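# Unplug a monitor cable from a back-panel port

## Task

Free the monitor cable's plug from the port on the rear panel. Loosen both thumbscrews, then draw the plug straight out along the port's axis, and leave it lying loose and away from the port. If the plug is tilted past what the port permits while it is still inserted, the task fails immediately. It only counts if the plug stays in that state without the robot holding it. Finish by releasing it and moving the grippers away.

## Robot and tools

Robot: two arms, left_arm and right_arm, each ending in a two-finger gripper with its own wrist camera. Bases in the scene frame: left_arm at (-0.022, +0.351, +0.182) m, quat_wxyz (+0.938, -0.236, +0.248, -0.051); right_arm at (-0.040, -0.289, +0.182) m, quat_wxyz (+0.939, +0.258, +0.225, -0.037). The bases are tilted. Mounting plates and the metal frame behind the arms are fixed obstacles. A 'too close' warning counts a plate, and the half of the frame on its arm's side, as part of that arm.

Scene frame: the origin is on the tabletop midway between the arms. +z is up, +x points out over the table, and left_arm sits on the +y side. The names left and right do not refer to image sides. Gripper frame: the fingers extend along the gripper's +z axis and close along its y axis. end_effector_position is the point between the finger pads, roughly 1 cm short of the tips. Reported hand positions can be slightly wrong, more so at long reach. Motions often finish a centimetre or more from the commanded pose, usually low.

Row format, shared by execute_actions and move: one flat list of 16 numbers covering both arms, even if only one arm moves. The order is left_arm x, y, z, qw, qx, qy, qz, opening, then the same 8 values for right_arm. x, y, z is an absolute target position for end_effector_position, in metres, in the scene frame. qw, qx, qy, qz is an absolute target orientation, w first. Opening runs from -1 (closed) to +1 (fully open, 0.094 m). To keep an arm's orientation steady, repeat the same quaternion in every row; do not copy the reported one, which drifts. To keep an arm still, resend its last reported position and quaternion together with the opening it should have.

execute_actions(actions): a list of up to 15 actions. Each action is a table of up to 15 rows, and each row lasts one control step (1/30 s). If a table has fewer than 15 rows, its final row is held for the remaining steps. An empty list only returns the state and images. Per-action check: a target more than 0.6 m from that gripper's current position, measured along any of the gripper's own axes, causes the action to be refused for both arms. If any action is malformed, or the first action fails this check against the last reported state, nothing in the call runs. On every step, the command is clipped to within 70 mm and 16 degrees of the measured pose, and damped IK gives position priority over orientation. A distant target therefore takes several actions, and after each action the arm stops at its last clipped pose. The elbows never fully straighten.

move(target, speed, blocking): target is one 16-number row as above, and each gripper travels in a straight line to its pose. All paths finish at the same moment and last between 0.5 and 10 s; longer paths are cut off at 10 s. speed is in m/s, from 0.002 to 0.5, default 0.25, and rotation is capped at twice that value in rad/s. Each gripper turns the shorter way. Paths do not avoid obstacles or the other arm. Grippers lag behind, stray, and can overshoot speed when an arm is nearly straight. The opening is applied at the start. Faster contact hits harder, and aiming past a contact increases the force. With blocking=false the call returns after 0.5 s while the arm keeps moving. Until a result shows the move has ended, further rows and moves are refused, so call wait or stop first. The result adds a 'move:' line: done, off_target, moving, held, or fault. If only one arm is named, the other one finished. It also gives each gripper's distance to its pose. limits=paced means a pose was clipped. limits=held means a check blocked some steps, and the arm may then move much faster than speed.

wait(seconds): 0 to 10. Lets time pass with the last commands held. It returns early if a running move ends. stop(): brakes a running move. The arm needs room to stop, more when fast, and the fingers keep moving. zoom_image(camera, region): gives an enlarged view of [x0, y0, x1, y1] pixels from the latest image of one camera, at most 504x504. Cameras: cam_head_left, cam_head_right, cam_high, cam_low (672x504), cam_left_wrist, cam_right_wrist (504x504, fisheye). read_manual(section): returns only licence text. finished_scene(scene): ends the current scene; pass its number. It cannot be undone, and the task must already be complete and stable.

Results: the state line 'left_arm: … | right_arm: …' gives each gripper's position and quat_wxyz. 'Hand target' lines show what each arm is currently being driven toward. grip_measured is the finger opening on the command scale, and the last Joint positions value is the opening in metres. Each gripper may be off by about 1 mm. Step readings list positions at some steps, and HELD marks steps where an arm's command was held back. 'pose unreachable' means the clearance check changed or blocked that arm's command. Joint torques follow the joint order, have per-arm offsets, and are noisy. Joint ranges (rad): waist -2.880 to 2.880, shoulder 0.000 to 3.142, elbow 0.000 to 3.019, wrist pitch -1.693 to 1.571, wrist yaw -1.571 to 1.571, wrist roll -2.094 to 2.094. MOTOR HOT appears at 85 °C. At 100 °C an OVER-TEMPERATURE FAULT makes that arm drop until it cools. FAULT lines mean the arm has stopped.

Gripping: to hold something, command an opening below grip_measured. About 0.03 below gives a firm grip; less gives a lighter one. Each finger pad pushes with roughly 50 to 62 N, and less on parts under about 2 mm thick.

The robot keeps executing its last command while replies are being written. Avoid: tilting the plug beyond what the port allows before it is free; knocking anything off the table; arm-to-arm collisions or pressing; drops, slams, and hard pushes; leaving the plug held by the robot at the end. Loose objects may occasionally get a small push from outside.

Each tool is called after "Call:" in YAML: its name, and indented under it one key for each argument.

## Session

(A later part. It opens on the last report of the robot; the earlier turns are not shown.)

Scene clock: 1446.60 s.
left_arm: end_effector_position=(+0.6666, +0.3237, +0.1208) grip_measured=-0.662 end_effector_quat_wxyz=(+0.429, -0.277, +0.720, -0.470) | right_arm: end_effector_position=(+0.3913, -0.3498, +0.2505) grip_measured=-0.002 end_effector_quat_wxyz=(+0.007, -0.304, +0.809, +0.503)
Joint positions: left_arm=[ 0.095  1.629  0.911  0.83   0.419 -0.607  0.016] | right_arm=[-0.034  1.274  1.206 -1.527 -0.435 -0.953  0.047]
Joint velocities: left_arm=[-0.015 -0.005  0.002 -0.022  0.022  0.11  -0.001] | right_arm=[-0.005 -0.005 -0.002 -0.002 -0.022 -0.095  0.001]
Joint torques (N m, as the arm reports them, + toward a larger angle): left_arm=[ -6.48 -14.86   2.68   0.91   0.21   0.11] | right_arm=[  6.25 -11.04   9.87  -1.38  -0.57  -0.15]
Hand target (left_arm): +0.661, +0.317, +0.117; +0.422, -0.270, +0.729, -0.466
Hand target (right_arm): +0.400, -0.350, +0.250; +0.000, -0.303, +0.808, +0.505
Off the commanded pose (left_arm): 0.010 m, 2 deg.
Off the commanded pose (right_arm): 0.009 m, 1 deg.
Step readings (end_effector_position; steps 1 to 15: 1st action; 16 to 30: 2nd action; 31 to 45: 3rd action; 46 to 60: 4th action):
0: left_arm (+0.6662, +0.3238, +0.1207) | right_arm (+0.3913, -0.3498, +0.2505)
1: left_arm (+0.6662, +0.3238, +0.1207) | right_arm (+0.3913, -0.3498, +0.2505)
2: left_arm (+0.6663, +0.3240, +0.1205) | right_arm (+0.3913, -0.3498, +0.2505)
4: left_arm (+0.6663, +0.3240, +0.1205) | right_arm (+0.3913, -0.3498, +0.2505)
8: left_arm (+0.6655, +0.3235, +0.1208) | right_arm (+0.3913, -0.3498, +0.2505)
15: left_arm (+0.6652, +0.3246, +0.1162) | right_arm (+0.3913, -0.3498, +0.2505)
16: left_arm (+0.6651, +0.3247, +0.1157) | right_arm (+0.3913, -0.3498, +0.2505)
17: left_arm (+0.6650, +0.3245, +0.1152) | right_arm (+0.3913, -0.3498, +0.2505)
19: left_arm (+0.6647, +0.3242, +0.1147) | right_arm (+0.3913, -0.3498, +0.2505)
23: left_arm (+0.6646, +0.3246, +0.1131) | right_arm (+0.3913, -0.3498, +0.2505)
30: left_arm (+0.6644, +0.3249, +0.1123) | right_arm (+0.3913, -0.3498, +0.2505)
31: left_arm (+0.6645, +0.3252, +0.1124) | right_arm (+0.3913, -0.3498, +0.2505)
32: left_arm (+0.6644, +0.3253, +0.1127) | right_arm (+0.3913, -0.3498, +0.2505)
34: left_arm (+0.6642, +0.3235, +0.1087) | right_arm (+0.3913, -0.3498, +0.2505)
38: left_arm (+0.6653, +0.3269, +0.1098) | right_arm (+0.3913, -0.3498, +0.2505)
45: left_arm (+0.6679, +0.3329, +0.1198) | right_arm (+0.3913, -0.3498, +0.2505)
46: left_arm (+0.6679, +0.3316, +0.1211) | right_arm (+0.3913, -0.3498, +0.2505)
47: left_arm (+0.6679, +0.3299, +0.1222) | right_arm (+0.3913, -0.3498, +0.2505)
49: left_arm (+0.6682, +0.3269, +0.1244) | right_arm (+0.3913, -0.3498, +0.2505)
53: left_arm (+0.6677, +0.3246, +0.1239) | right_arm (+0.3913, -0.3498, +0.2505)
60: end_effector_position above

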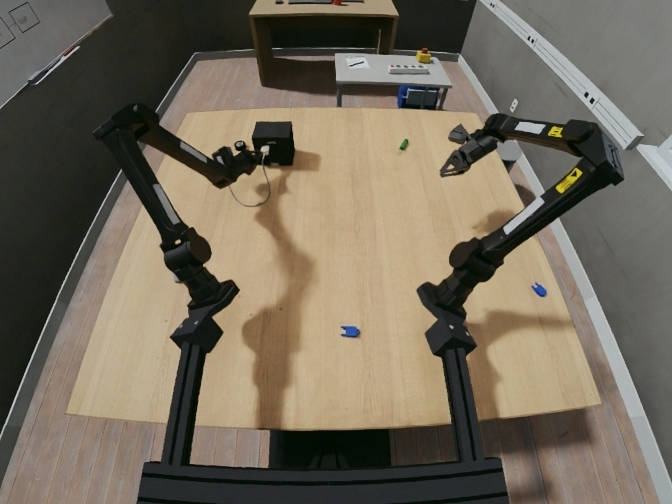

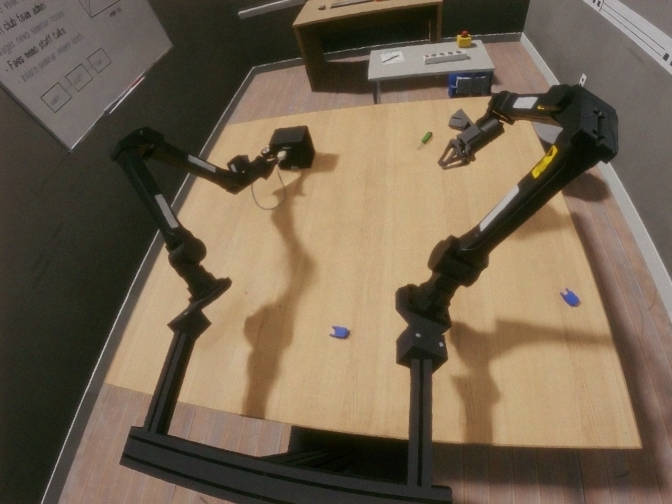

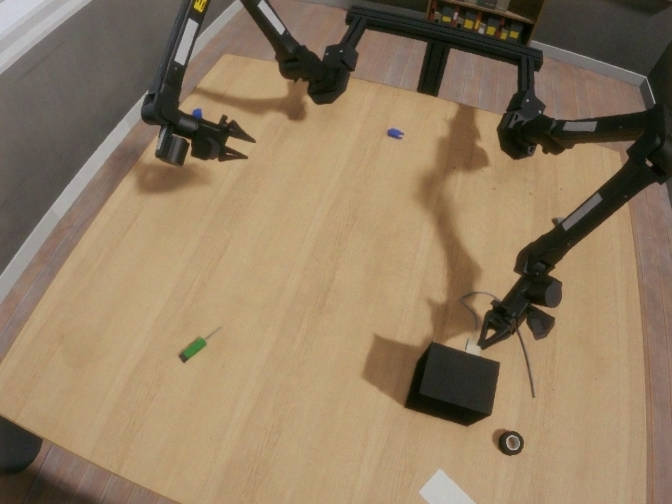

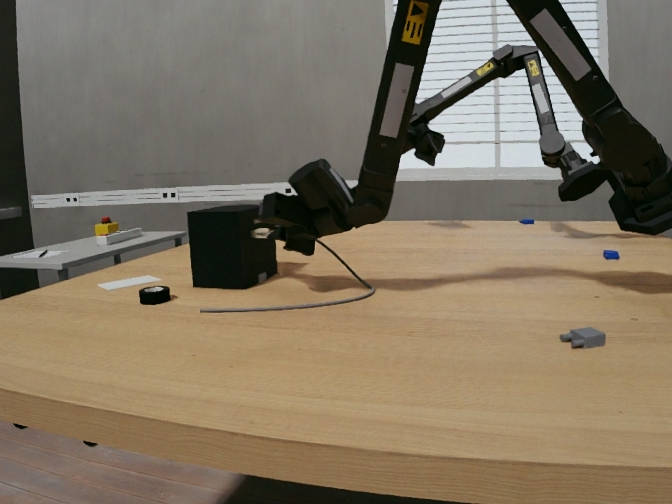

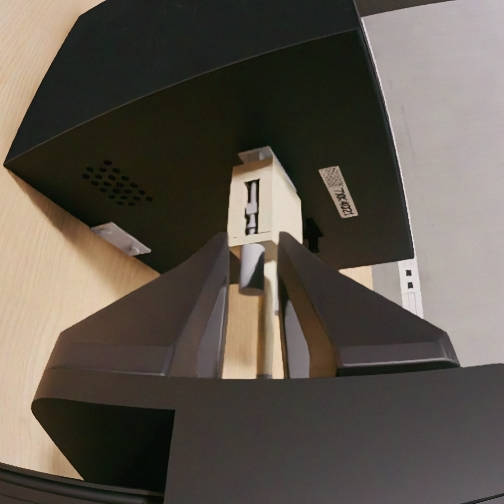

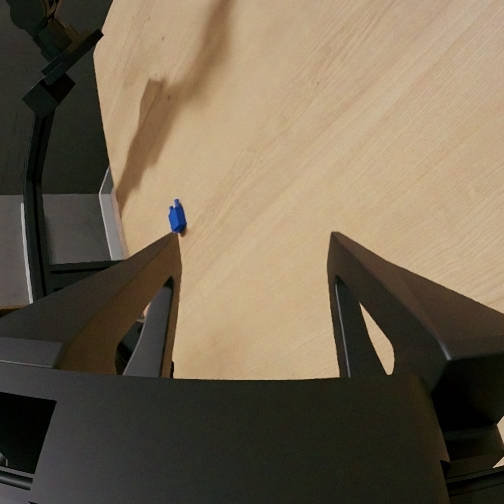

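Call:
execute_actions:
  actions:
    - [[0.6605,0.3172,0.1165,0.422,-0.269,0.73,-0.465,-0.89,0.4,-0.35,0.25,0,-0.3,0.8,0.5,0],[0.6605,0.3172,0.1165,0.422,-0.269,0.73,-0.465,-0.89,0.4,-0.35,0.25,0,-0.3,0.8,0.5,0],[0.6605,0.3172,0.1165,0.422,-0.269,0.73,-0.465,-0.89,0.4,-0.35,0.25,0,-0.3,0.8,0.5,0],[0.6605,0.3172,0.1165,0.422,-0.269,0.73,-0.465,-0.89,0.4,-0.35,0.25,0,-0.3,0.8,0.5,0],[0.666,0.318,0.118,0.391,-0.311,0.678,-0.539,-0.89,0.4,-0.35,0.25,0,-0.3,0.8,0.5,0],[0.666,0.318,0.118,0.391,-0.311,0.678,-0.539,-0.89,0.4,-0.35,0.25,0,-0.3,0.8,0.5,0],[0.666,0.318,0.118,0.391,-0.311,0.678,-0.539,-0.89,0.4,-0.35,0.25,0,-0.3,0.8,0.5,0],[0.668,0.319,0.1165,0.357,-0.35,0.618,-0.607,-0.89,0.4,-0.35,0.25,0,-0.3,0.8,0.5,0],[0.668,0.319,0.1165,0.357,-0.35,0.618,-0.607,-0.89,0.4,-0.35,0.25,0,-0.3,0.8,0.5,0],[0.668,0.319,0.1165,0.357,-0.35,0.618,-0.607,-0.89,0.4,-0.35,0.25,0,-0.3,0.8,0.5,0],[0.669,0.319,0.115,0.315,-0.389,0.545,-0.673,-0.89,0.4,-0.35,0.25,0,-0.3,0.8,0.5,0],[0.669,0.319,0.115,0.315,-0.389,0.545,-0.673,-0.89,0.4,-0.35,0.25,0,-0.3,0.8,0.5,0],[0.669,0.319,0.115,0.315,-0.389,0.545,-0.673,-0.89,0.4,-0.35,0.25,0,-0.3,0.8,0.5,0],[0.669,0.319,0.113,0.269,-0.422,0.465,-0.73,-0.89,0.4,-0.35,0.25,0,-0.3,0.8,0.5,0]]
    - [[0.669,0.319,0.113,0.269,-0.422,0.465,-0.73,-0.89,0.4,-0.35,0.25,0,-0.3,0.8,0.5,0]]
    - [[0.666,0.319,0.114,0.269,-0.422,0.465,-0.73,-0.66,0.4,-0.35,0.25,0,-0.3,0.8,0.5,0],[0.666,0.319,0.114,0.269,-0.422,0.465,-0.73,-0.66,0.4,-0.35,0.25,0,-0.3,0.8,0.5,0],[0.665,0.318,0.117,0.315,-0.389,0.545,-0.673,-0.66,0.4,-0.35,0.25,0,-0.3,0.8,0.5,0],[0.665,0.318,0.117,0.315,-0.389,0.545,-0.673,-0.66,0.4,-0.35,0.25,0,-0.3,0.8,0.5,0],[0.665,0.318,0.117,0.315,-0.389,0.545,-0.673,-0.66,0.4,-0.35,0.25,0,-0.3,0.8,0.5,0],[0.664,0.316,0.116,0.36,-0.347,0.623,-0.602,-0.66,0.4,-0.35,0.25,0,-0.3,0.8,0.5,0],[0.664,0.316,0.116,0.36,-0.347,0.623,-0.602,-0.66,0.4,-0.35,0.25,0,-0.3,0.8,0.5,0],[0.664,0.316,0.116,0.36,-0.347,0.623,-0.602,-0.66,0.4,-0.35,0.25,0,-0.3,0.8,0.5,0],[0.662,0.316,0.116,0.399,-0.301,0.692,-0.521,-0.66,0.4,-0.35,0.25,0,-0.3,0.8,0.5,0],[0.662,0.316,0.116,0.399,-0.301,0.692,-0.521,-0.66,0.4,-0.35,0.25,0,-0.3,0.8,0.5,0],[0.662,0.316,0.116,0.399,-0.301,0.692,-0.521,-0.66,0.4,-0.35,0.25,0,-0.3,0.8,0.5,0],[0.6605,0.3175,0.117,0.433,-0.25,0.75,-0.433,-0.66,0.4,-0.35,0.25,0,-0.3,0.8,0.5,0]]
    - [[0.6605,0.3175,0.117,0.433,-0.25,0.75,-0.433,-0.66,0.4,-0.35,0.25,0,-0.3,0.8,0.5,0]]

Call:
zoom_image:
  camera: "cam_left_wrist"
  region: [150,150,370,370]

Scene clock: 1502.27 s.
left_arm: end_effector_position=(+0.6656, +0.3232, +0.1199) grip_measured=-0.662 end_effector_quat_wxyz=(+0.437, -0.263, +0.739, -0.440) | right_arm: end_effector_position=(+0.3913, -0.3498, +0.2505) grip_measured=-0.002 end_effector_quat_wxyz=(+0.007, -0.304, +0.809, +0.503)
Joint positions: left_arm=[ 0.083  1.612  0.906  0.79   0.371 -0.531  0.016] | right_arm=[-0.034  1.274  1.206 -1.527 -0.435 -0.953  0.047]
Joint velocities: left_arm=[-0.024 -0.005 -0.012 -0.012 -0.007  0.168  0.   ] | right_arm=[ 0.005 -0.015 -0.007  0.012 -0.022  0.066  0.   ]
Joint torques (N m, as the arm reports them, + toward a larger angle): left_arm=[ -6.54 -14.85   2.94   1.04   0.26   0.14] | right_arm=[  6.34 -11.01   9.87  -1.38  -0.57  -0.15]
Hand target (left_arm): +0.661, +0.317, +0.117; +0.433, -0.251, +0.749, -0.434
Hand target (right_arm): +0.400, -0.350, +0.250; +0.000, -0.303, +0.808, +0.505
Off the commanded pose (left_arm): 0.008 m, 2 deg.
Off the commanded pose (right_arm): 0.009 m, 1 deg.
Step readings (end_effector_position; steps 1 to 15: 1st action; 16 to 30: 2nd action; 31 to 45: 3rd action; 46 to 60: 4th action):
0: left_arm (+0.6665, +0.3237, +0.1206) | right_arm (+0.3913, -0.3498, +0.2505)
1: left_arm (+0.6665, +0.3237, +0.1206) | right_arm (+0.3913, -0.3498, +0.2505)
2: left_arm (+0.6666, +0.3238, +0.1205) | right_arm (+0.3913, -0.3498, +0.2505)
4: left_arm (+0.6666, +0.3238, +0.1205) | right_arm (+0.3913, -0.3498, +0.2505)
8: left_arm (+0.6657, +0.3230, +0.1209) | right_arm (+0.3913, -0.3498, +0.2505)
15: left_arm (+0.6654, +0.3244, +0.1163) | right_arm (+0.3913, -0.3498, +0.2505)
16: left_arm (+0.6653, +0.3243, +0.1156) | right_arm (+0.3913, -0.3498, +0.2505)
17: left_arm (+0.6652, +0.3241, +0.1154) | right_arm (+0.3913, -0.3498, +0.2505)
19: left_arm (+0.6650, +0.3239, +0.1146) | right_arm (+0.3913, -0.3498, +0.2505)
23: left_arm (+0.6647, +0.3244, +0.1127) | right_arm (+0.3913, -0.3498, +0.2505)
30: left_arm (+0.6645, +0.3244, +0.1123) | right_arm (+0.3913, -0.3498, +0.2505)
31: left_arm (+0.6648, +0.3248, +0.1124) | right_arm (+0.3913, -0.3498, +0.2505)
32: left_arm (+0.6648, +0.3250, +0.1127) | right_arm (+0.3913, -0.3498, +0.2505)
34: left_arm (+0.6639, +0.3228, +0.1086) | right_arm (+0.3913, -0.3498, +0.2505)
38: left_arm (+0.6651, +0.3255, +0.1108) | right_arm (+0.3913, -0.3498, +0.2505)
45: left_arm (+0.6679, +0.3329, +0.1197) | right_arm (+0.3913, -0.3498, +0.2505)
46: left_arm (+0.6681, +0.3325, +0.1211) | right_arm (+0.3913, -0.3498, +0.2505)
47: left_arm (+0.6681, +0.3316, +0.1218) | right_arm (+0.3913, -0.3498, +0.2505)
49: left_arm (+0.6680, +0.3290, +0.1225) | right_arm (+0.3913, -0.3498, +0.2505)
53: left_arm (+0.6673, +0.3247, +0.1235) | right_arm (+0.3913, -0.3498, +0.2505)
60: end_effector_position above

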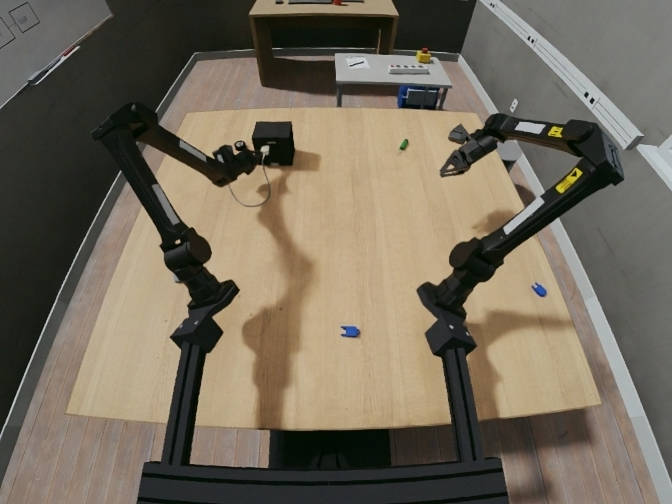

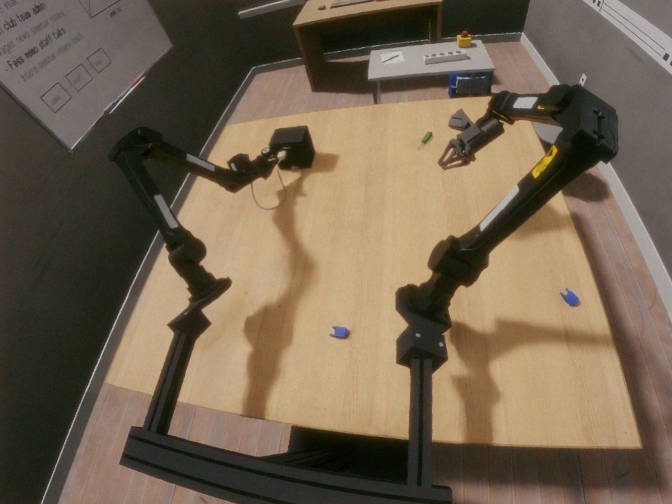

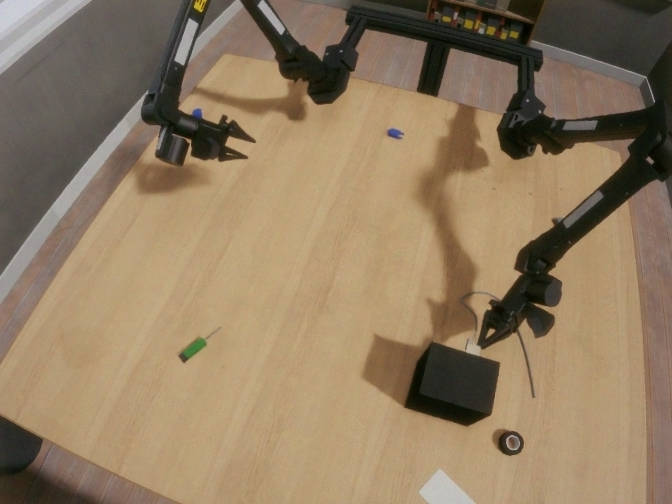

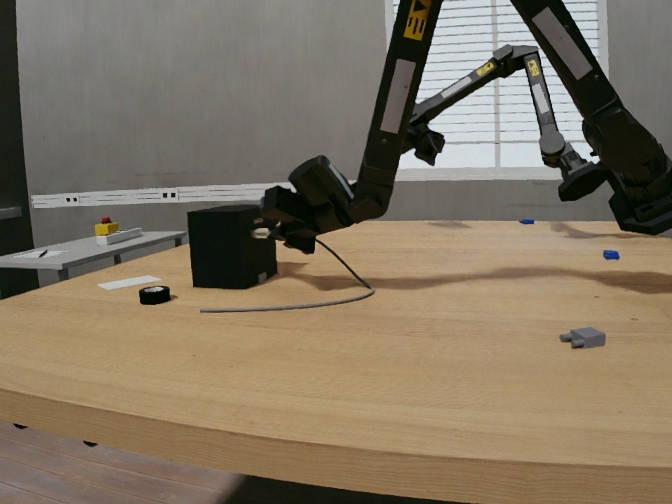

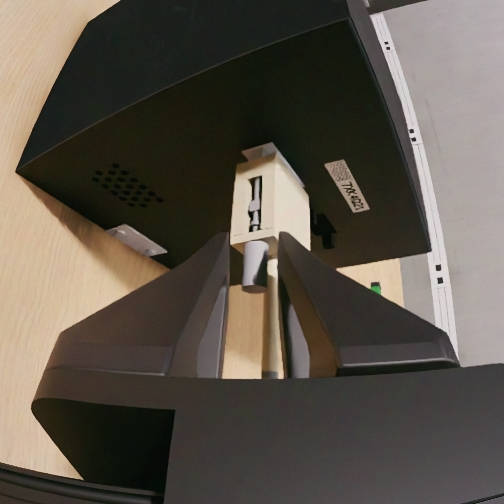

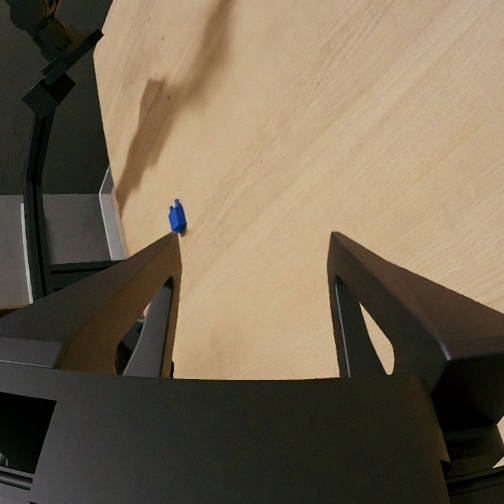

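Region (150, 150, 370, 370) of cam_left_wrist's 504x504 image, scaled by 2.291, with more detail than that image has.

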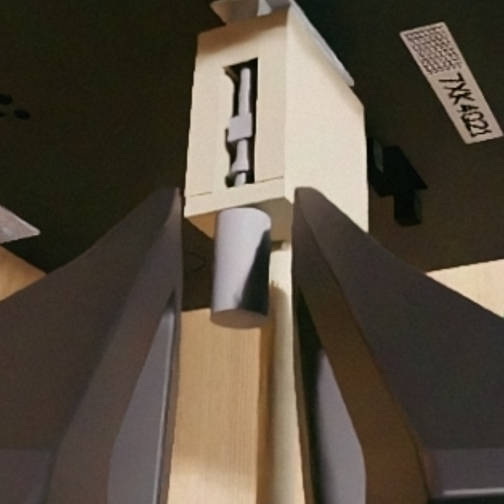

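Call:
execute_actions:
  actions:
    - [[0.6605,0.3175,0.117,0.433,-0.25,0.75,-0.433,-0.89,0.4,-0.35,0.25,0,-0.3,0.8,0.5,0]]

Call:
zoom_image:
  camera: "cam_left_wrist"
  region: [150,150,370,370]

Scene clock: 1512.27 s.
left_arm: end_effector_position=(+0.6657, +0.3228, +0.1205) grip_measured=-0.874 end_effector_quat_wxyz=(+0.443, -0.253, +0.742, -0.435) | right_arm: end_effector_position=(+0.3913, -0.3498, +0.2505) grip_measured=-0.002 end_effector_quat_wxyz=(+0.007, -0.304, +0.809, +0.503)
Joint positions: left_arm=[ 0.082  1.611  0.906  0.788  0.37  -0.504  0.006] | right_arm=[-0.034  1.274  1.206 -1.527 -0.435 -0.953  0.047]
Joint velocities: left_arm=[-0.005 -0.015  0.002 -0.002 -0.081  0.007  0.001] | right_arm=[-0.015 -0.005  0.012 -0.002 -0.037  0.007 -0.   ]
Joint torques (N m, as the arm reports them, + toward a larger angle): left_arm=[ -6.4  -14.81   2.88   0.9    0.22   0.08] | right_arm=[  6.32 -11.     9.88  -1.39  -0.57  -0.15]
Hand target (left_arm): +0.661, +0.317, +0.117; +0.433, -0.250, +0.750, -0.433
Hand target (right_arm): +0.400, -0.350, +0.250; +0.000, -0.303, +0.808, +0.505
Off the commanded pose (left_arm): 0.008 m, 1 deg.
Off the commanded pose (right_arm): 0.009 m, 1 deg.
Step readings (end_effector_position):
0: left_arm (+0.6655, +0.3231, +0.1196) | right_arm (+0.3913, -0.3498, +0.2505)
1: left_arm (+0.6655, +0.3231, +0.1195) | right_arm (+0.3913, -0.3498, +0.2505)
2: left_arm (+0.6656, +0.3227, +0.1200) | right_arm (+0.3913, -0.3498, +0.2505)
4: left_arm (+0.6657, +0.3228, +0.1205) | right_arm (+0.3913, -0.3498, +0.2505)
8: left_arm (+0.6657, +0.3228, +0.1205) | right_arm (+0.3913, -0.3498, +0.2505)
15: end_effector_position above

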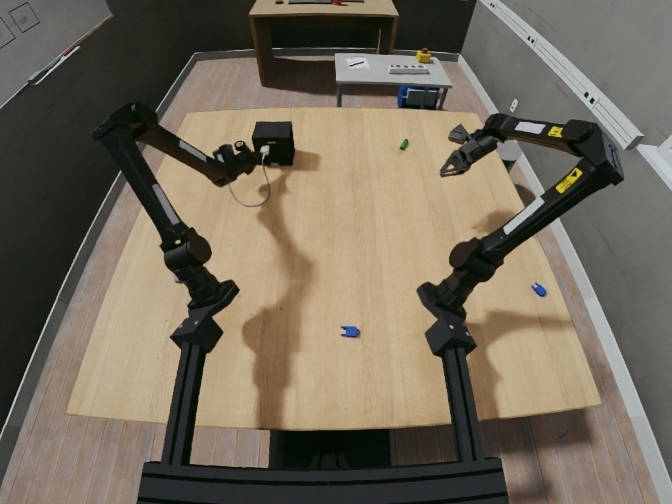

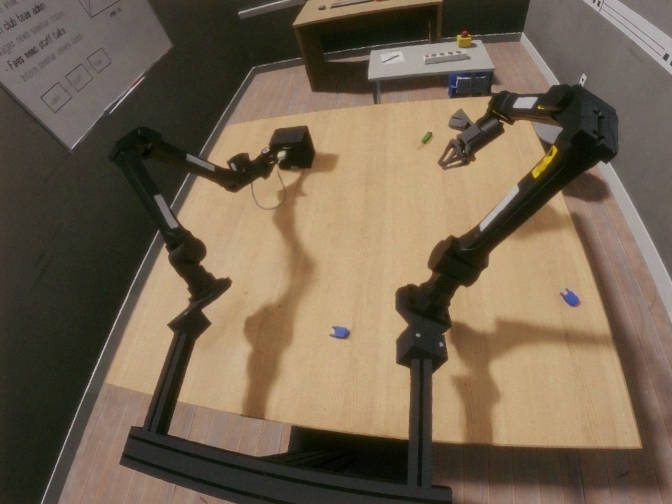

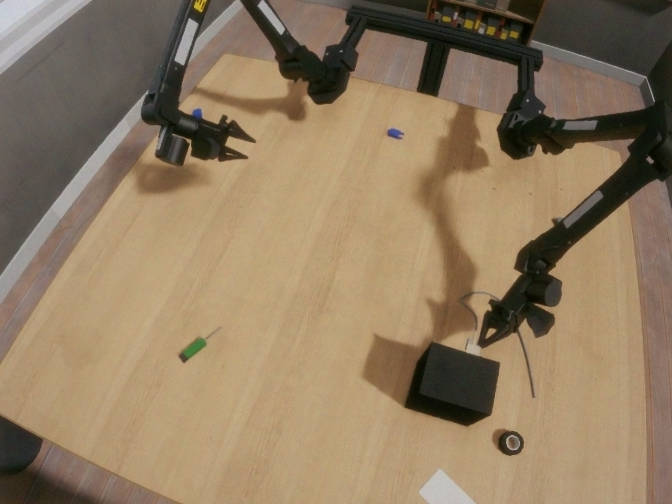

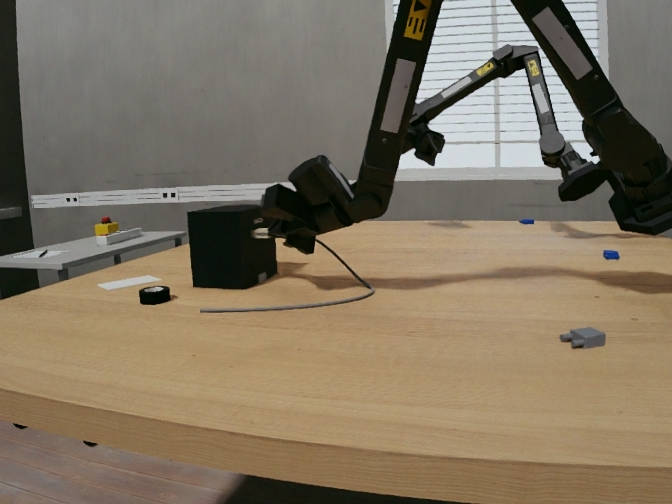

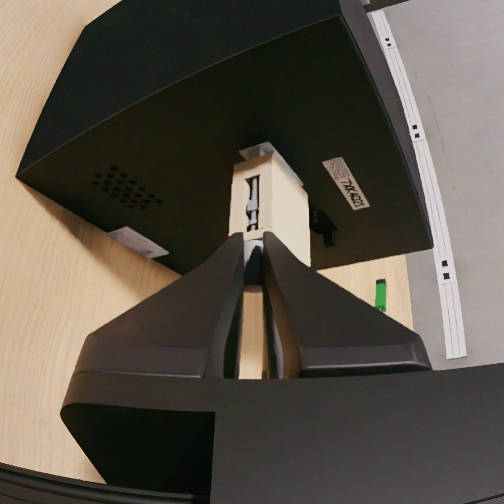

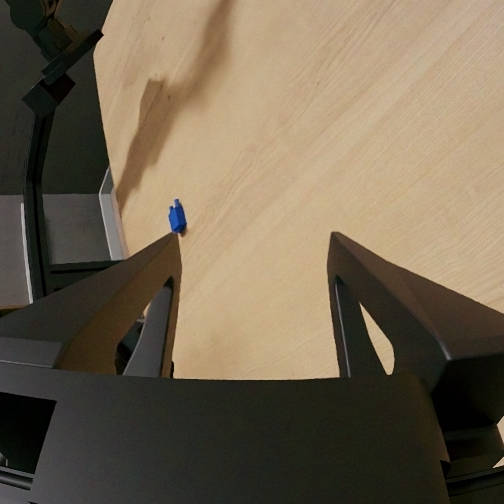

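Region (150, 150, 370, 370) of cam_left_wrist's 504x504 image, scaled by 2.291, with more detail than that image has.

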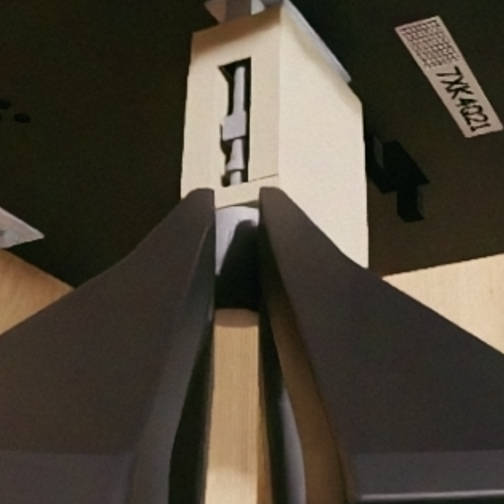

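Call:
execute_actions:
  actions:
    - [[0.666,0.318,0.1185,0.399,-0.301,0.692,-0.521,-0.89,0.4,-0.35,0.25,0,-0.3,0.8,0.5,0],[0.666,0.318,0.1185,0.399,-0.301,0.692,-0.521,-0.89,0.4,-0.35,0.25,0,-0.3,0.8,0.5,0],[0.666,0.318,0.1185,0.399,-0.301,0.692,-0.521,-0.89,0.4,-0.35,0.25,0,-0.3,0.8,0.5,0],[0.668,0.319,0.1168,0.36,-0.347,0.623,-0.602,-0.89,0.4,-0.35,0.25,0,-0.3,0.8,0.5,0],[0.668,0.319,0.1168,0.36,-0.347,0.623,-0.602,-0.89,0.4,-0.35,0.25,0,-0.3,0.8,0.5,0],[0.668,0.319,0.1168,0.36,-0.347,0.623,-0.602,-0.89,0.4,-0.35,0.25,0,-0.3,0.8,0.5,0],[0.669,0.319,0.115,0.315,-0.389,0.545,-0.673,-0.89,0.4,-0.35,0.25,0,-0.3,0.8,0.5,0],[0.669,0.319,0.115,0.315,-0.389,0.545,-0.673,-0.89,0.4,-0.35,0.25,0,-0.3,0.8,0.5,0],[0.669,0.319,0.115,0.315,-0.389,0.545,-0.673,-0.89,0.4,-0.35,0.25,0,-0.3,0.8,0.5,0],[0.669,0.319,0.113,0.269,-0.422,0.465,-0.73,-0.89,0.4,-0.35,0.25,0,-0.3,0.8,0.5,0]]
    - [[0.669,0.319,0.113,0.269,-0.422,0.465,-0.73,-0.89,0.4,-0.35,0.25,0,-0.3,0.8,0.5,0]]
    - [[0.666,0.319,0.114,0.269,-0.422,0.465,-0.73,-0.66,0.4,-0.35,0.25,0,-0.3,0.8,0.5,0],[0.666,0.319,0.114,0.269,-0.422,0.465,-0.73,-0.66,0.4,-0.35,0.25,0,-0.3,0.8,0.5,0],[0.665,0.318,0.117,0.315,-0.389,0.545,-0.673,-0.66,0.4,-0.35,0.25,0,-0.3,0.8,0.5,0],[0.665,0.318,0.117,0.315,-0.389,0.545,-0.673,-0.66,0.4,-0.35,0.25,0,-0.3,0.8,0.5,0],[0.665,0.318,0.117,0.315,-0.389,0.545,-0.673,-0.66,0.4,-0.35,0.25,0,-0.3,0.8,0.5,0],[0.664,0.316,0.116,0.36,-0.347,0.623,-0.602,-0.66,0.4,-0.35,0.25,0,-0.3,0.8,0.5,0],[0.664,0.316,0.116,0.36,-0.347,0.623,-0.602,-0.66,0.4,-0.35,0.25,0,-0.3,0.8,0.5,0],[0.664,0.316,0.116,0.36,-0.347,0.623,-0.602,-0.66,0.4,-0.35,0.25,0,-0.3,0.8,0.5,0],[0.662,0.316,0.116,0.399,-0.301,0.692,-0.521,-0.66,0.4,-0.35,0.25,0,-0.3,0.8,0.5,0],[0.662,0.316,0.116,0.399,-0.301,0.692,-0.521,-0.66,0.4,-0.35,0.25,0,-0.3,0.8,0.5,0],[0.662,0.316,0.116,0.399,-0.301,0.692,-0.521,-0.66,0.4,-0.35,0.25,0,-0.3,0.8,0.5,0],[0.6605,0.318,0.117,0.433,-0.25,0.75,-0.433,-0.66,0.4,-0.35,0.25,0,-0.3,0.8,0.5,0]]
    - [[0.6605,0.318,0.117,0.433,-0.25,0.75,-0.433,-0.66,0.4,-0.35,0.25,0,-0.3,0.8,0.5,0]]
    - [[0.6605,0.318,0.117,0.433,-0.25,0.75,-0.433,-0.89,0.4,-0.35,0.25,0,-0.3,0.8,0.5,0],[0.6605,0.318,0.117,0.433,-0.25,0.75,-0.433,-0.89,0.4,-0.35,0.25,0,-0.3,0.8,0.5,0],[0.6605,0.318,0.117,0.433,-0.25,0.75,-0.433,-0.89,0.4,-0.35,0.25,0,-0.3,0.8,0.5,0],[0.6605,0.318,0.117,0.433,-0.25,0.75,-0.433,-0.89,0.4,-0.35,0.25,0,-0.3,0.8,0.5,0],[0.666,0.318,0.1185,0.399,-0.301,0.692,-0.521,-0.89,0.4,-0.35,0.25,0,-0.3,0.8,0.5,0],[0.666,0.318,0.1185,0.399,-0.301,0.692,-0.521,-0.89,0.4,-0.35,0.25,0,-0.3,0.8,0.5,0],[0.666,0.318,0.1185,0.399,-0.301,0.692,-0.521,-0.89,0.4,-0.35,0.25,0,-0.3,0.8,0.5,0],[0.668,0.319,0.1168,0.36,-0.347,0.623,-0.602,-0.89,0.4,-0.35,0.25,0,-0.3,0.8,0.5,0],[0.668,0.319,0.1168,0.36,-0.347,0.623,-0.602,-0.89,0.4,-0.35,0.25,0,-0.3,0.8,0.5,0],[0.668,0.319,0.1168,0.36,-0.347,0.623,-0.602,-0.89,0.4,-0.35,0.25,0,-0.3,0.8,0.5,0],[0.669,0.319,0.115,0.315,-0.389,0.545,-0.673,-0.89,0.4,-0.35,0.25,0,-0.3,0.8,0.5,0],[0.669,0.319,0.115,0.315,-0.389,0.545,-0.673,-0.89,0.4,-0.35,0.25,0,-0.3,0.8,0.5,0],[0.669,0.319,0.115,0.315,-0.389,0.545,-0.673,-0.89,0.4,-0.35,0.25,0,-0.3,0.8,0.5,0],[0.669,0.319,0.113,0.269,-0.422,0.465,-0.73,-0.89,0.4,-0.35,0.25,0,-0.3,0.8,0.5,0]]
    - [[0.669,0.319,0.113,0.269,-0.422,0.465,-0.73,-0.89,0.4,-0.35,0.25,0,-0.3,0.8,0.5,0]]
    - [[0.666,0.319,0.114,0.269,-0.422,0.465,-0.73,-0.66,0.4,-0.35,0.25,0,-0.3,0.8,0.5,0],[0.666,0.319,0.114,0.269,-0.422,0.465,-0.73,-0.66,0.4,-0.35,0.25,0,-0.3,0.8,0.5,0],[0.665,0.318,0.117,0.315,-0.389,0.545,-0.673,-0.66,0.4,-0.35,0.25,0,-0.3,0.8,0.5,0],[0.665,0.318,0.117,0.315,-0.389,0.545,-0.673,-0.66,0.4,-0.35,0.25,0,-0.3,0.8,0.5,0],[0.665,0.318,0.117,0.315,-0.389,0.545,-0.673,-0.66,0.4,-0.35,0.25,0,-0.3,0.8,0.5,0],[0.664,0.316,0.116,0.36,-0.347,0.623,-0.602,-0.66,0.4,-0.35,0.25,0,-0.3,0.8,0.5,0],[0.664,0.316,0.116,0.36,-0.347,0.623,-0.602,-0.66,0.4,-0.35,0.25,0,-0.3,0.8,0.5,0],[0.664,0.316,0.116,0.36,-0.347,0.623,-0.602,-0.66,0.4,-0.35,0.25,0,-0.3,0.8,0.5,0],[0.662,0.316,0.116,0.399,-0.301,0.692,-0.521,-0.66,0.4,-0.35,0.25,0,-0.3,0.8,0.5,0],[0.662,0.316,0.116,0.399,-0.301,0.692,-0.521,-0.66,0.4,-0.35,0.25,0,-0.3,0.8,0.5,0],[0.662,0.316,0.116,0.399,-0.301,0.692,-0.521,-0.66,0.4,-0.35,0.25,0,-0.3,0.8,0.5,0],[0.6605,0.318,0.117,0.433,-0.25,0.75,-0.433,-0.66,0.4,-0.35,0.25,0,-0.3,0.8,0.5,0]]
    - [[0.6605,0.318,0.117,0.433,-0.25,0.75,-0.433,-0.66,0.4,-0.35,0.25,0,-0.3,0.8,0.5,0]]

Call:
zoom_image:
  camera: "cam_left_wrist"
  region: [150,150,370,370]

Scene clock: 1576.03 s.
left_arm: end_effector_position=(+0.6658, +0.3238, +0.1199) grip_measured=-0.662 end_effector_quat_wxyz=(+0.437, -0.263, +0.739, -0.440) | right_arm: end_effector_position=(+0.3913, -0.3498, +0.2505) grip_measured=-0.002 end_effector_quat_wxyz=(+0.007, -0.304, +0.809, +0.503)
Joint positions: left_arm=[ 0.084  1.612  0.906  0.79   0.371 -0.53   0.016] | right_arm=[-0.034  1.274  1.206 -1.527 -0.435 -0.953  0.047]
Joint velocities: left_arm=[ 0.005  0.005  0.007 -0.022 -0.022  0.11   0.   ] | right_arm=[-0.015  0.015 -0.002  0.012  0.007  0.007 -0.001]
Joint torques (N m, as the arm reports them, + toward a larger angle): left_arm=[ -6.51 -14.67   2.89   0.8    0.25   0.1 ] | right_arm=[  6.25 -11.     9.86  -1.38  -0.57  -0.15]
Hand target (left_arm): +0.661, +0.318, +0.117; +0.433, -0.251, +0.749, -0.434
Hand target (right_arm): +0.400, -0.350, +0.250; +0.000, -0.303, +0.808, +0.505
Off the commanded pose (left_arm): 0.008 m, 2 deg.
Off the commanded pose (right_arm): 0.009 m, 1 deg.
Step readings (end_effector_position; steps 1 to 15: 1st action; 16 to 30: 2nd action; 31 to 45: 3rd action; 46 to 60: 4th action; 61 to 75: 5th action; 76 to 90: 6th action; 91 to 105: 7th action; 106 to 120: 8th action):
0: left_arm (+0.6657, +0.3228, +0.1205) | right_arm (+0.3913, -0.3498, +0.2505)
1: left_arm (+0.6650, +0.3204, +0.1227) | right_arm (+0.3913, -0.3498, +0.2505)
2: left_arm (+0.6650, +0.3227, +0.1211) | right_arm (+0.3913, -0.3498, +0.2505)
4: left_arm (+0.6649, +0.3219, +0.1208) | right_arm (+0.3913, -0.3498, +0.2505)
8: left_arm (+0.6648, +0.3231, +0.1179) | right_arm (+0.3913, -0.3498, +0.2505)
15: left_arm (+0.6643, +0.3229, +0.1149) | right_arm (+0.3913, -0.3498, +0.2505)
16: left_arm (+0.6642, +0.3229, +0.1145) | right_arm (+0.3913, -0.3498, +0.2505)
17: left_arm (+0.6642, +0.3232, +0.1142) | right_arm (+0.3913, -0.3498, +0.2505)
19: left_arm (+0.6641, +0.3236, +0.1132) | right_arm (+0.3913, -0.3498, +0.2505)
23: left_arm (+0.6639, +0.3233, +0.1126) | right_arm (+0.3913, -0.3498, +0.2505)
30: left_arm (+0.6639, +0.3233, +0.1128) | right_arm (+0.3913, -0.3498, +0.2505)
31: left_arm (+0.6639, +0.3234, +0.1126) | right_arm (+0.3913, -0.3498, +0.2505)
32: left_arm (+0.6640, +0.3237, +0.1129) | right_arm (+0.3913, -0.3498, +0.2505)
34: left_arm (+0.6635, +0.3221, +0.1087) | right_arm (+0.3913, -0.3498, +0.2505)
38: left_arm (+0.6652, +0.3255, +0.1108) | right_arm (+0.3913, -0.3498, +0.2505)
45: left_arm (+0.6676, +0.3327, +0.1193) | right_arm (+0.3913, -0.3498, +0.2505)
46: left_arm (+0.6676, +0.3324, +0.1204) | right_arm (+0.3913, -0.3498, +0.2505)
47: left_arm (+0.6679, +0.3319, +0.1214) | right_arm (+0.3913, -0.3498, +0.2505)
49: left_arm (+0.6678, +0.3295, +0.1221) | right_arm (+0.3913, -0.3498, +0.2505)
53: left_arm (+0.6672, +0.3254, +0.1233) | right_arm (+0.3913, -0.3498, +0.2505)
60: left_arm (+0.6657, +0.3241, +0.1198) | right_arm (+0.3913, -0.3498, +0.2505)
61: left_arm (+0.6656, +0.3240, +0.1197) | right_arm (+0.3913, -0.3498, +0.2505)
62: left_arm (+0.6657, +0.3236, +0.1202) | right_arm (+0.3913, -0.3498, +0.2505)
64: left_arm (+0.6658, +0.3235, +0.1209) | right_arm (+0.3913, -0.3498, +0.2505)
68: left_arm (+0.6647, +0.3229, +0.1213) | right_arm (+0.3913, -0.3498, +0.2505)
75: left_arm (+0.6645, +0.3244, +0.1164) | right_arm (+0.3913, -0.3498, +0.2505)
76: left_arm (+0.6645, +0.3246, +0.1160) | right_arm (+0.3913, -0.3498, +0.2505)
77: left_arm (+0.6643, +0.3243, +0.1155) | right_arm (+0.3913, -0.3498, +0.2505)
79: left_arm (+0.6641, +0.3242, +0.1149) | right_arm (+0.3913, -0.3498, +0.2505)
83: left_arm (+0.6637, +0.3247, +0.1130) | right_arm (+0.3913, -0.3498, +0.2505)
90: left_arm (+0.6636, +0.3245, +0.1124) | right_arm (+0.3913, -0.3498, +0.2505)
91: left_arm (+0.6637, +0.3249, +0.1123) | right_arm (+0.3913, -0.3498, +0.2505)
92: left_arm (+0.6636, +0.3250, +0.1123) | right_arm (+0.3913, -0.3498, +0.2505)
94: left_arm (+0.6633, +0.3231, +0.1080) | right_arm (+0.3913, -0.3498, +0.2505)
98: left_arm (+0.6651, +0.3261, +0.1101) | right_arm (+0.3913, -0.3498, +0.2505)
105: left_arm (+0.6677, +0.3327, +0.1198) | right_arm (+0.3913, -0.3498, +0.2505)
106: left_arm (+0.6679, +0.3322, +0.1209) | right_arm (+0.3913, -0.3498, +0.2505)
107: left_arm (+0.6681, +0.3317, +0.1219) | right_arm (+0.3913, -0.3498, +0.2505)
109: left_arm (+0.6681, +0.3294, +0.1227) | right_arm (+0.3913, -0.3498, +0.2505)
113: left_arm (+0.6674, +0.3255, +0.1235) | right_arm (+0.3913, -0.3498, +0.2505)
120: end_effector_position above

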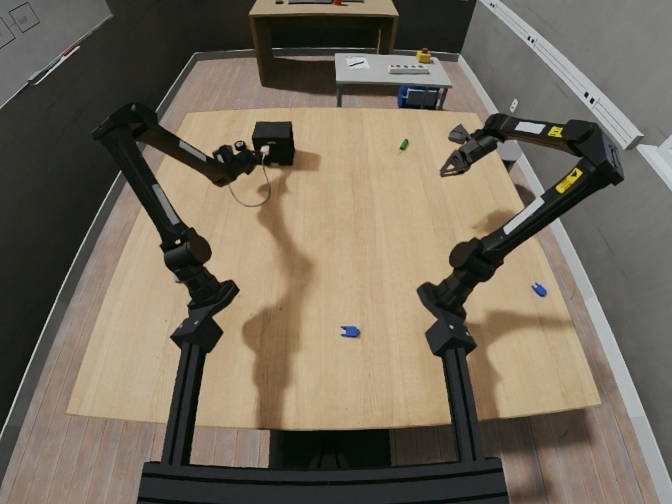

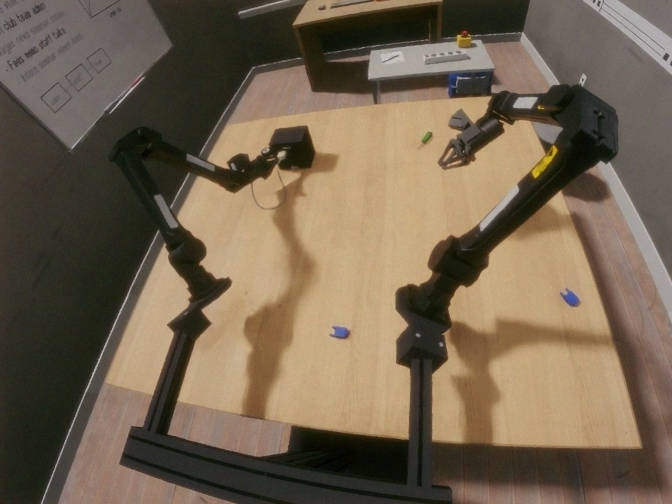

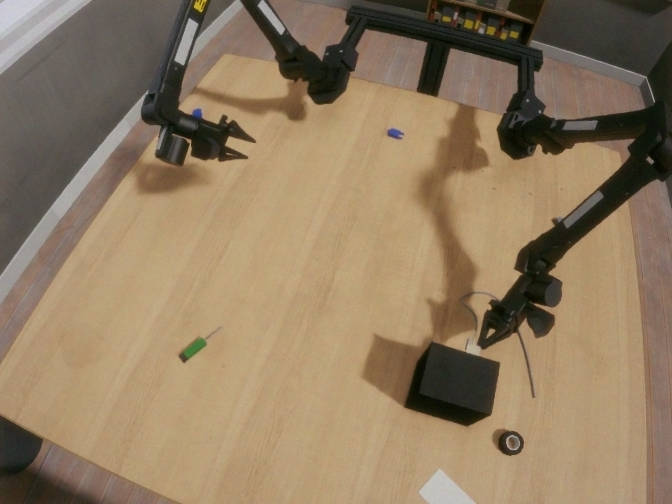

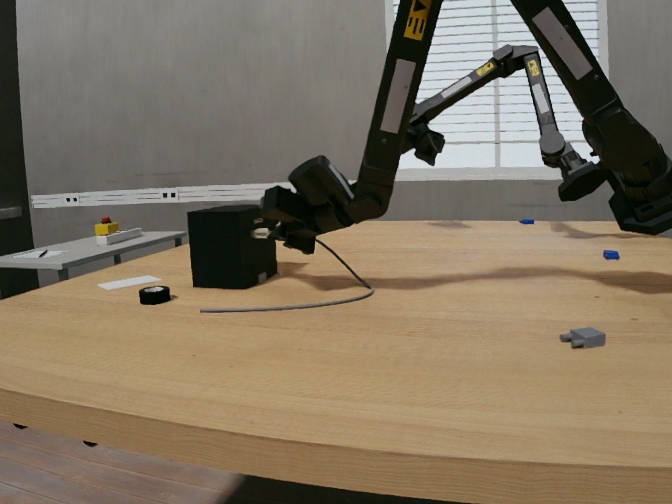

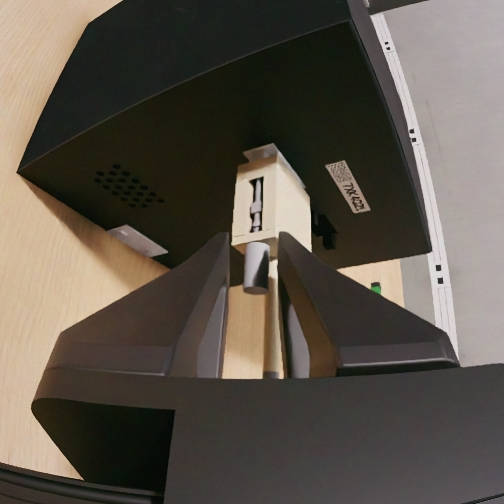

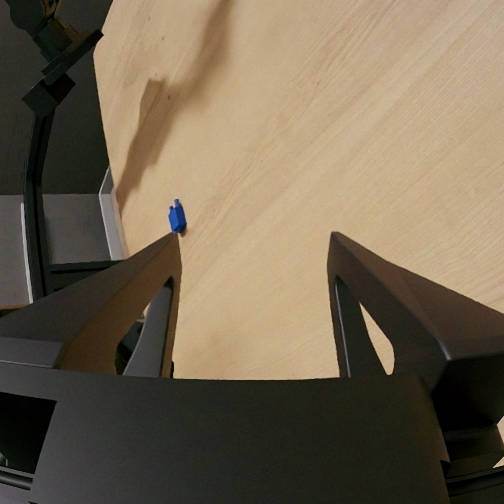

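Region (150, 150, 370, 370) of cam_left_wrist's 504x504 image, scaled by 2.291, with more detail than that image has.

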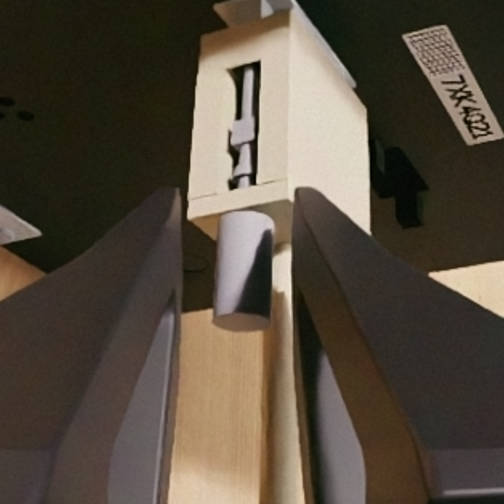

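Call:
execute_actions:
  actions: []

Scene clock: 1611.57 s.
left_arm: end_effector_position=(+0.6657, +0.3237, +0.1195) grip_measured=-0.662 end_effector_quat_wxyz=(+0.441, -0.255, +0.742, -0.435) | right_arm: end_effector_position=(+0.3913, -0.3498, +0.2505) grip_measured=-0.002 end_effector_quat_wxyz=(+0.007, -0.304, +0.809, +0.503)
Joint positions: left_arm=[ 0.084  1.612  0.906  0.788  0.371 -0.508  0.016] | right_arm=[-0.034  1.274  1.206 -1.527 -0.435 -0.953  0.047]
Joint velocities: left_arm=[ 0.015 -0.005 -0.002 -0.007 -0.007  0.022  0.   ] | right_arm=[-0.015 -0.015  0.017  0.012 -0.007 -0.11   0.   ]
Joint torques (N m, as the arm reports them, + toward a larger angle): left_arm=[ -6.6  -14.91   2.94   0.95   0.24   0.1 ] | right_arm=[  6.29 -11.04   9.88  -1.39  -0.57  -0.15]
Hand target (left_arm): +0.661, +0.318, +0.117; +0.433, -0.251, +0.749, -0.434
Hand target (right_arm): +0.400, -0.350, +0.250; +0.000, -0.303, +0.808, +0.505
Off the commanded pose (left_arm): 0.008 m, 1 deg.
Off the commanded pose (right_arm): 0.009 m, 1 deg.

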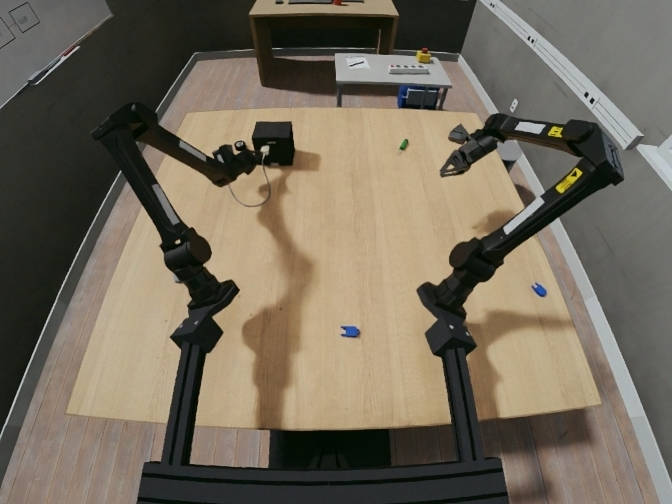

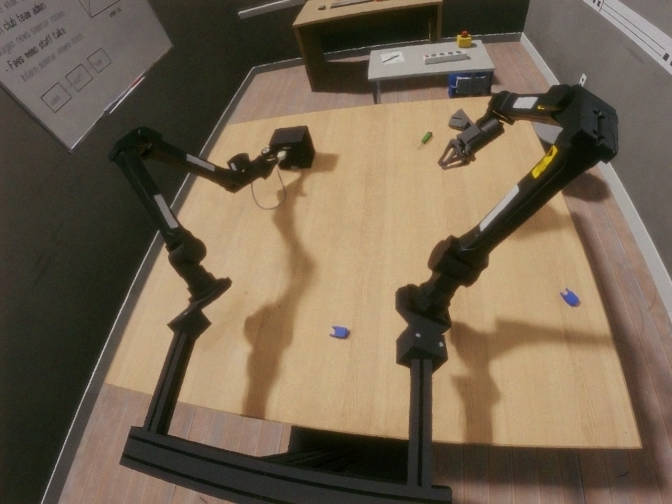

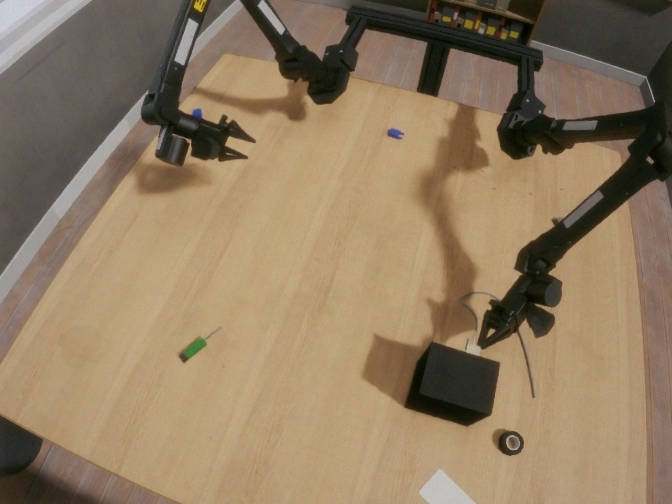

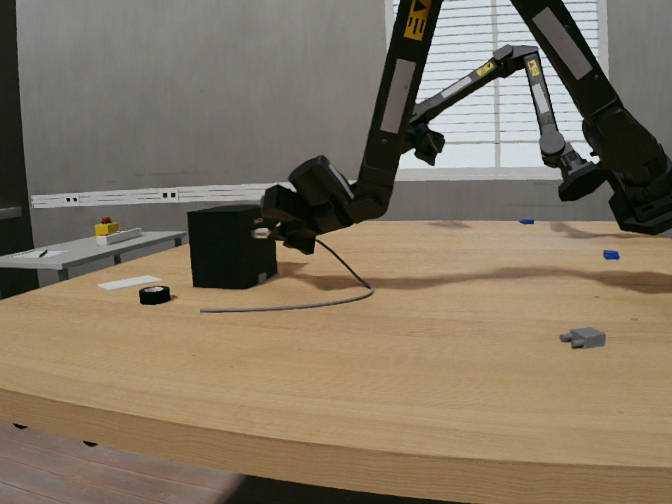

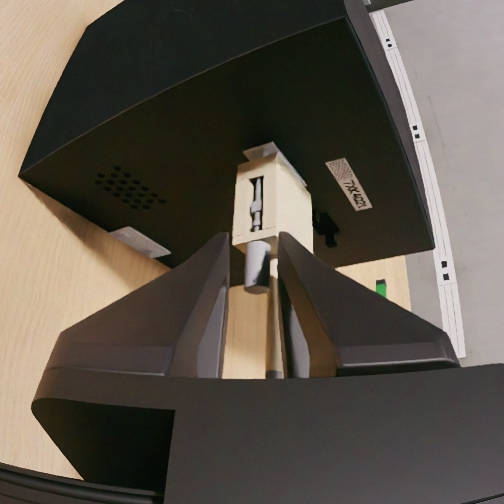

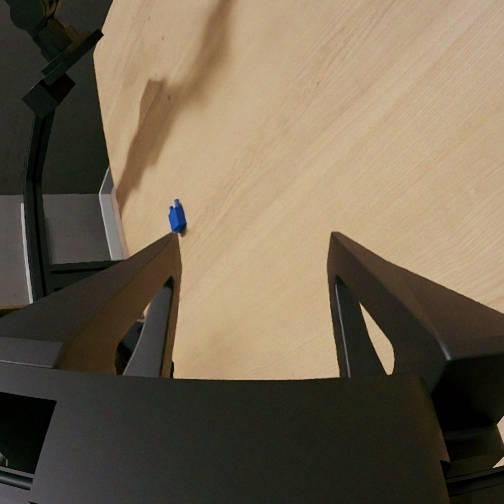

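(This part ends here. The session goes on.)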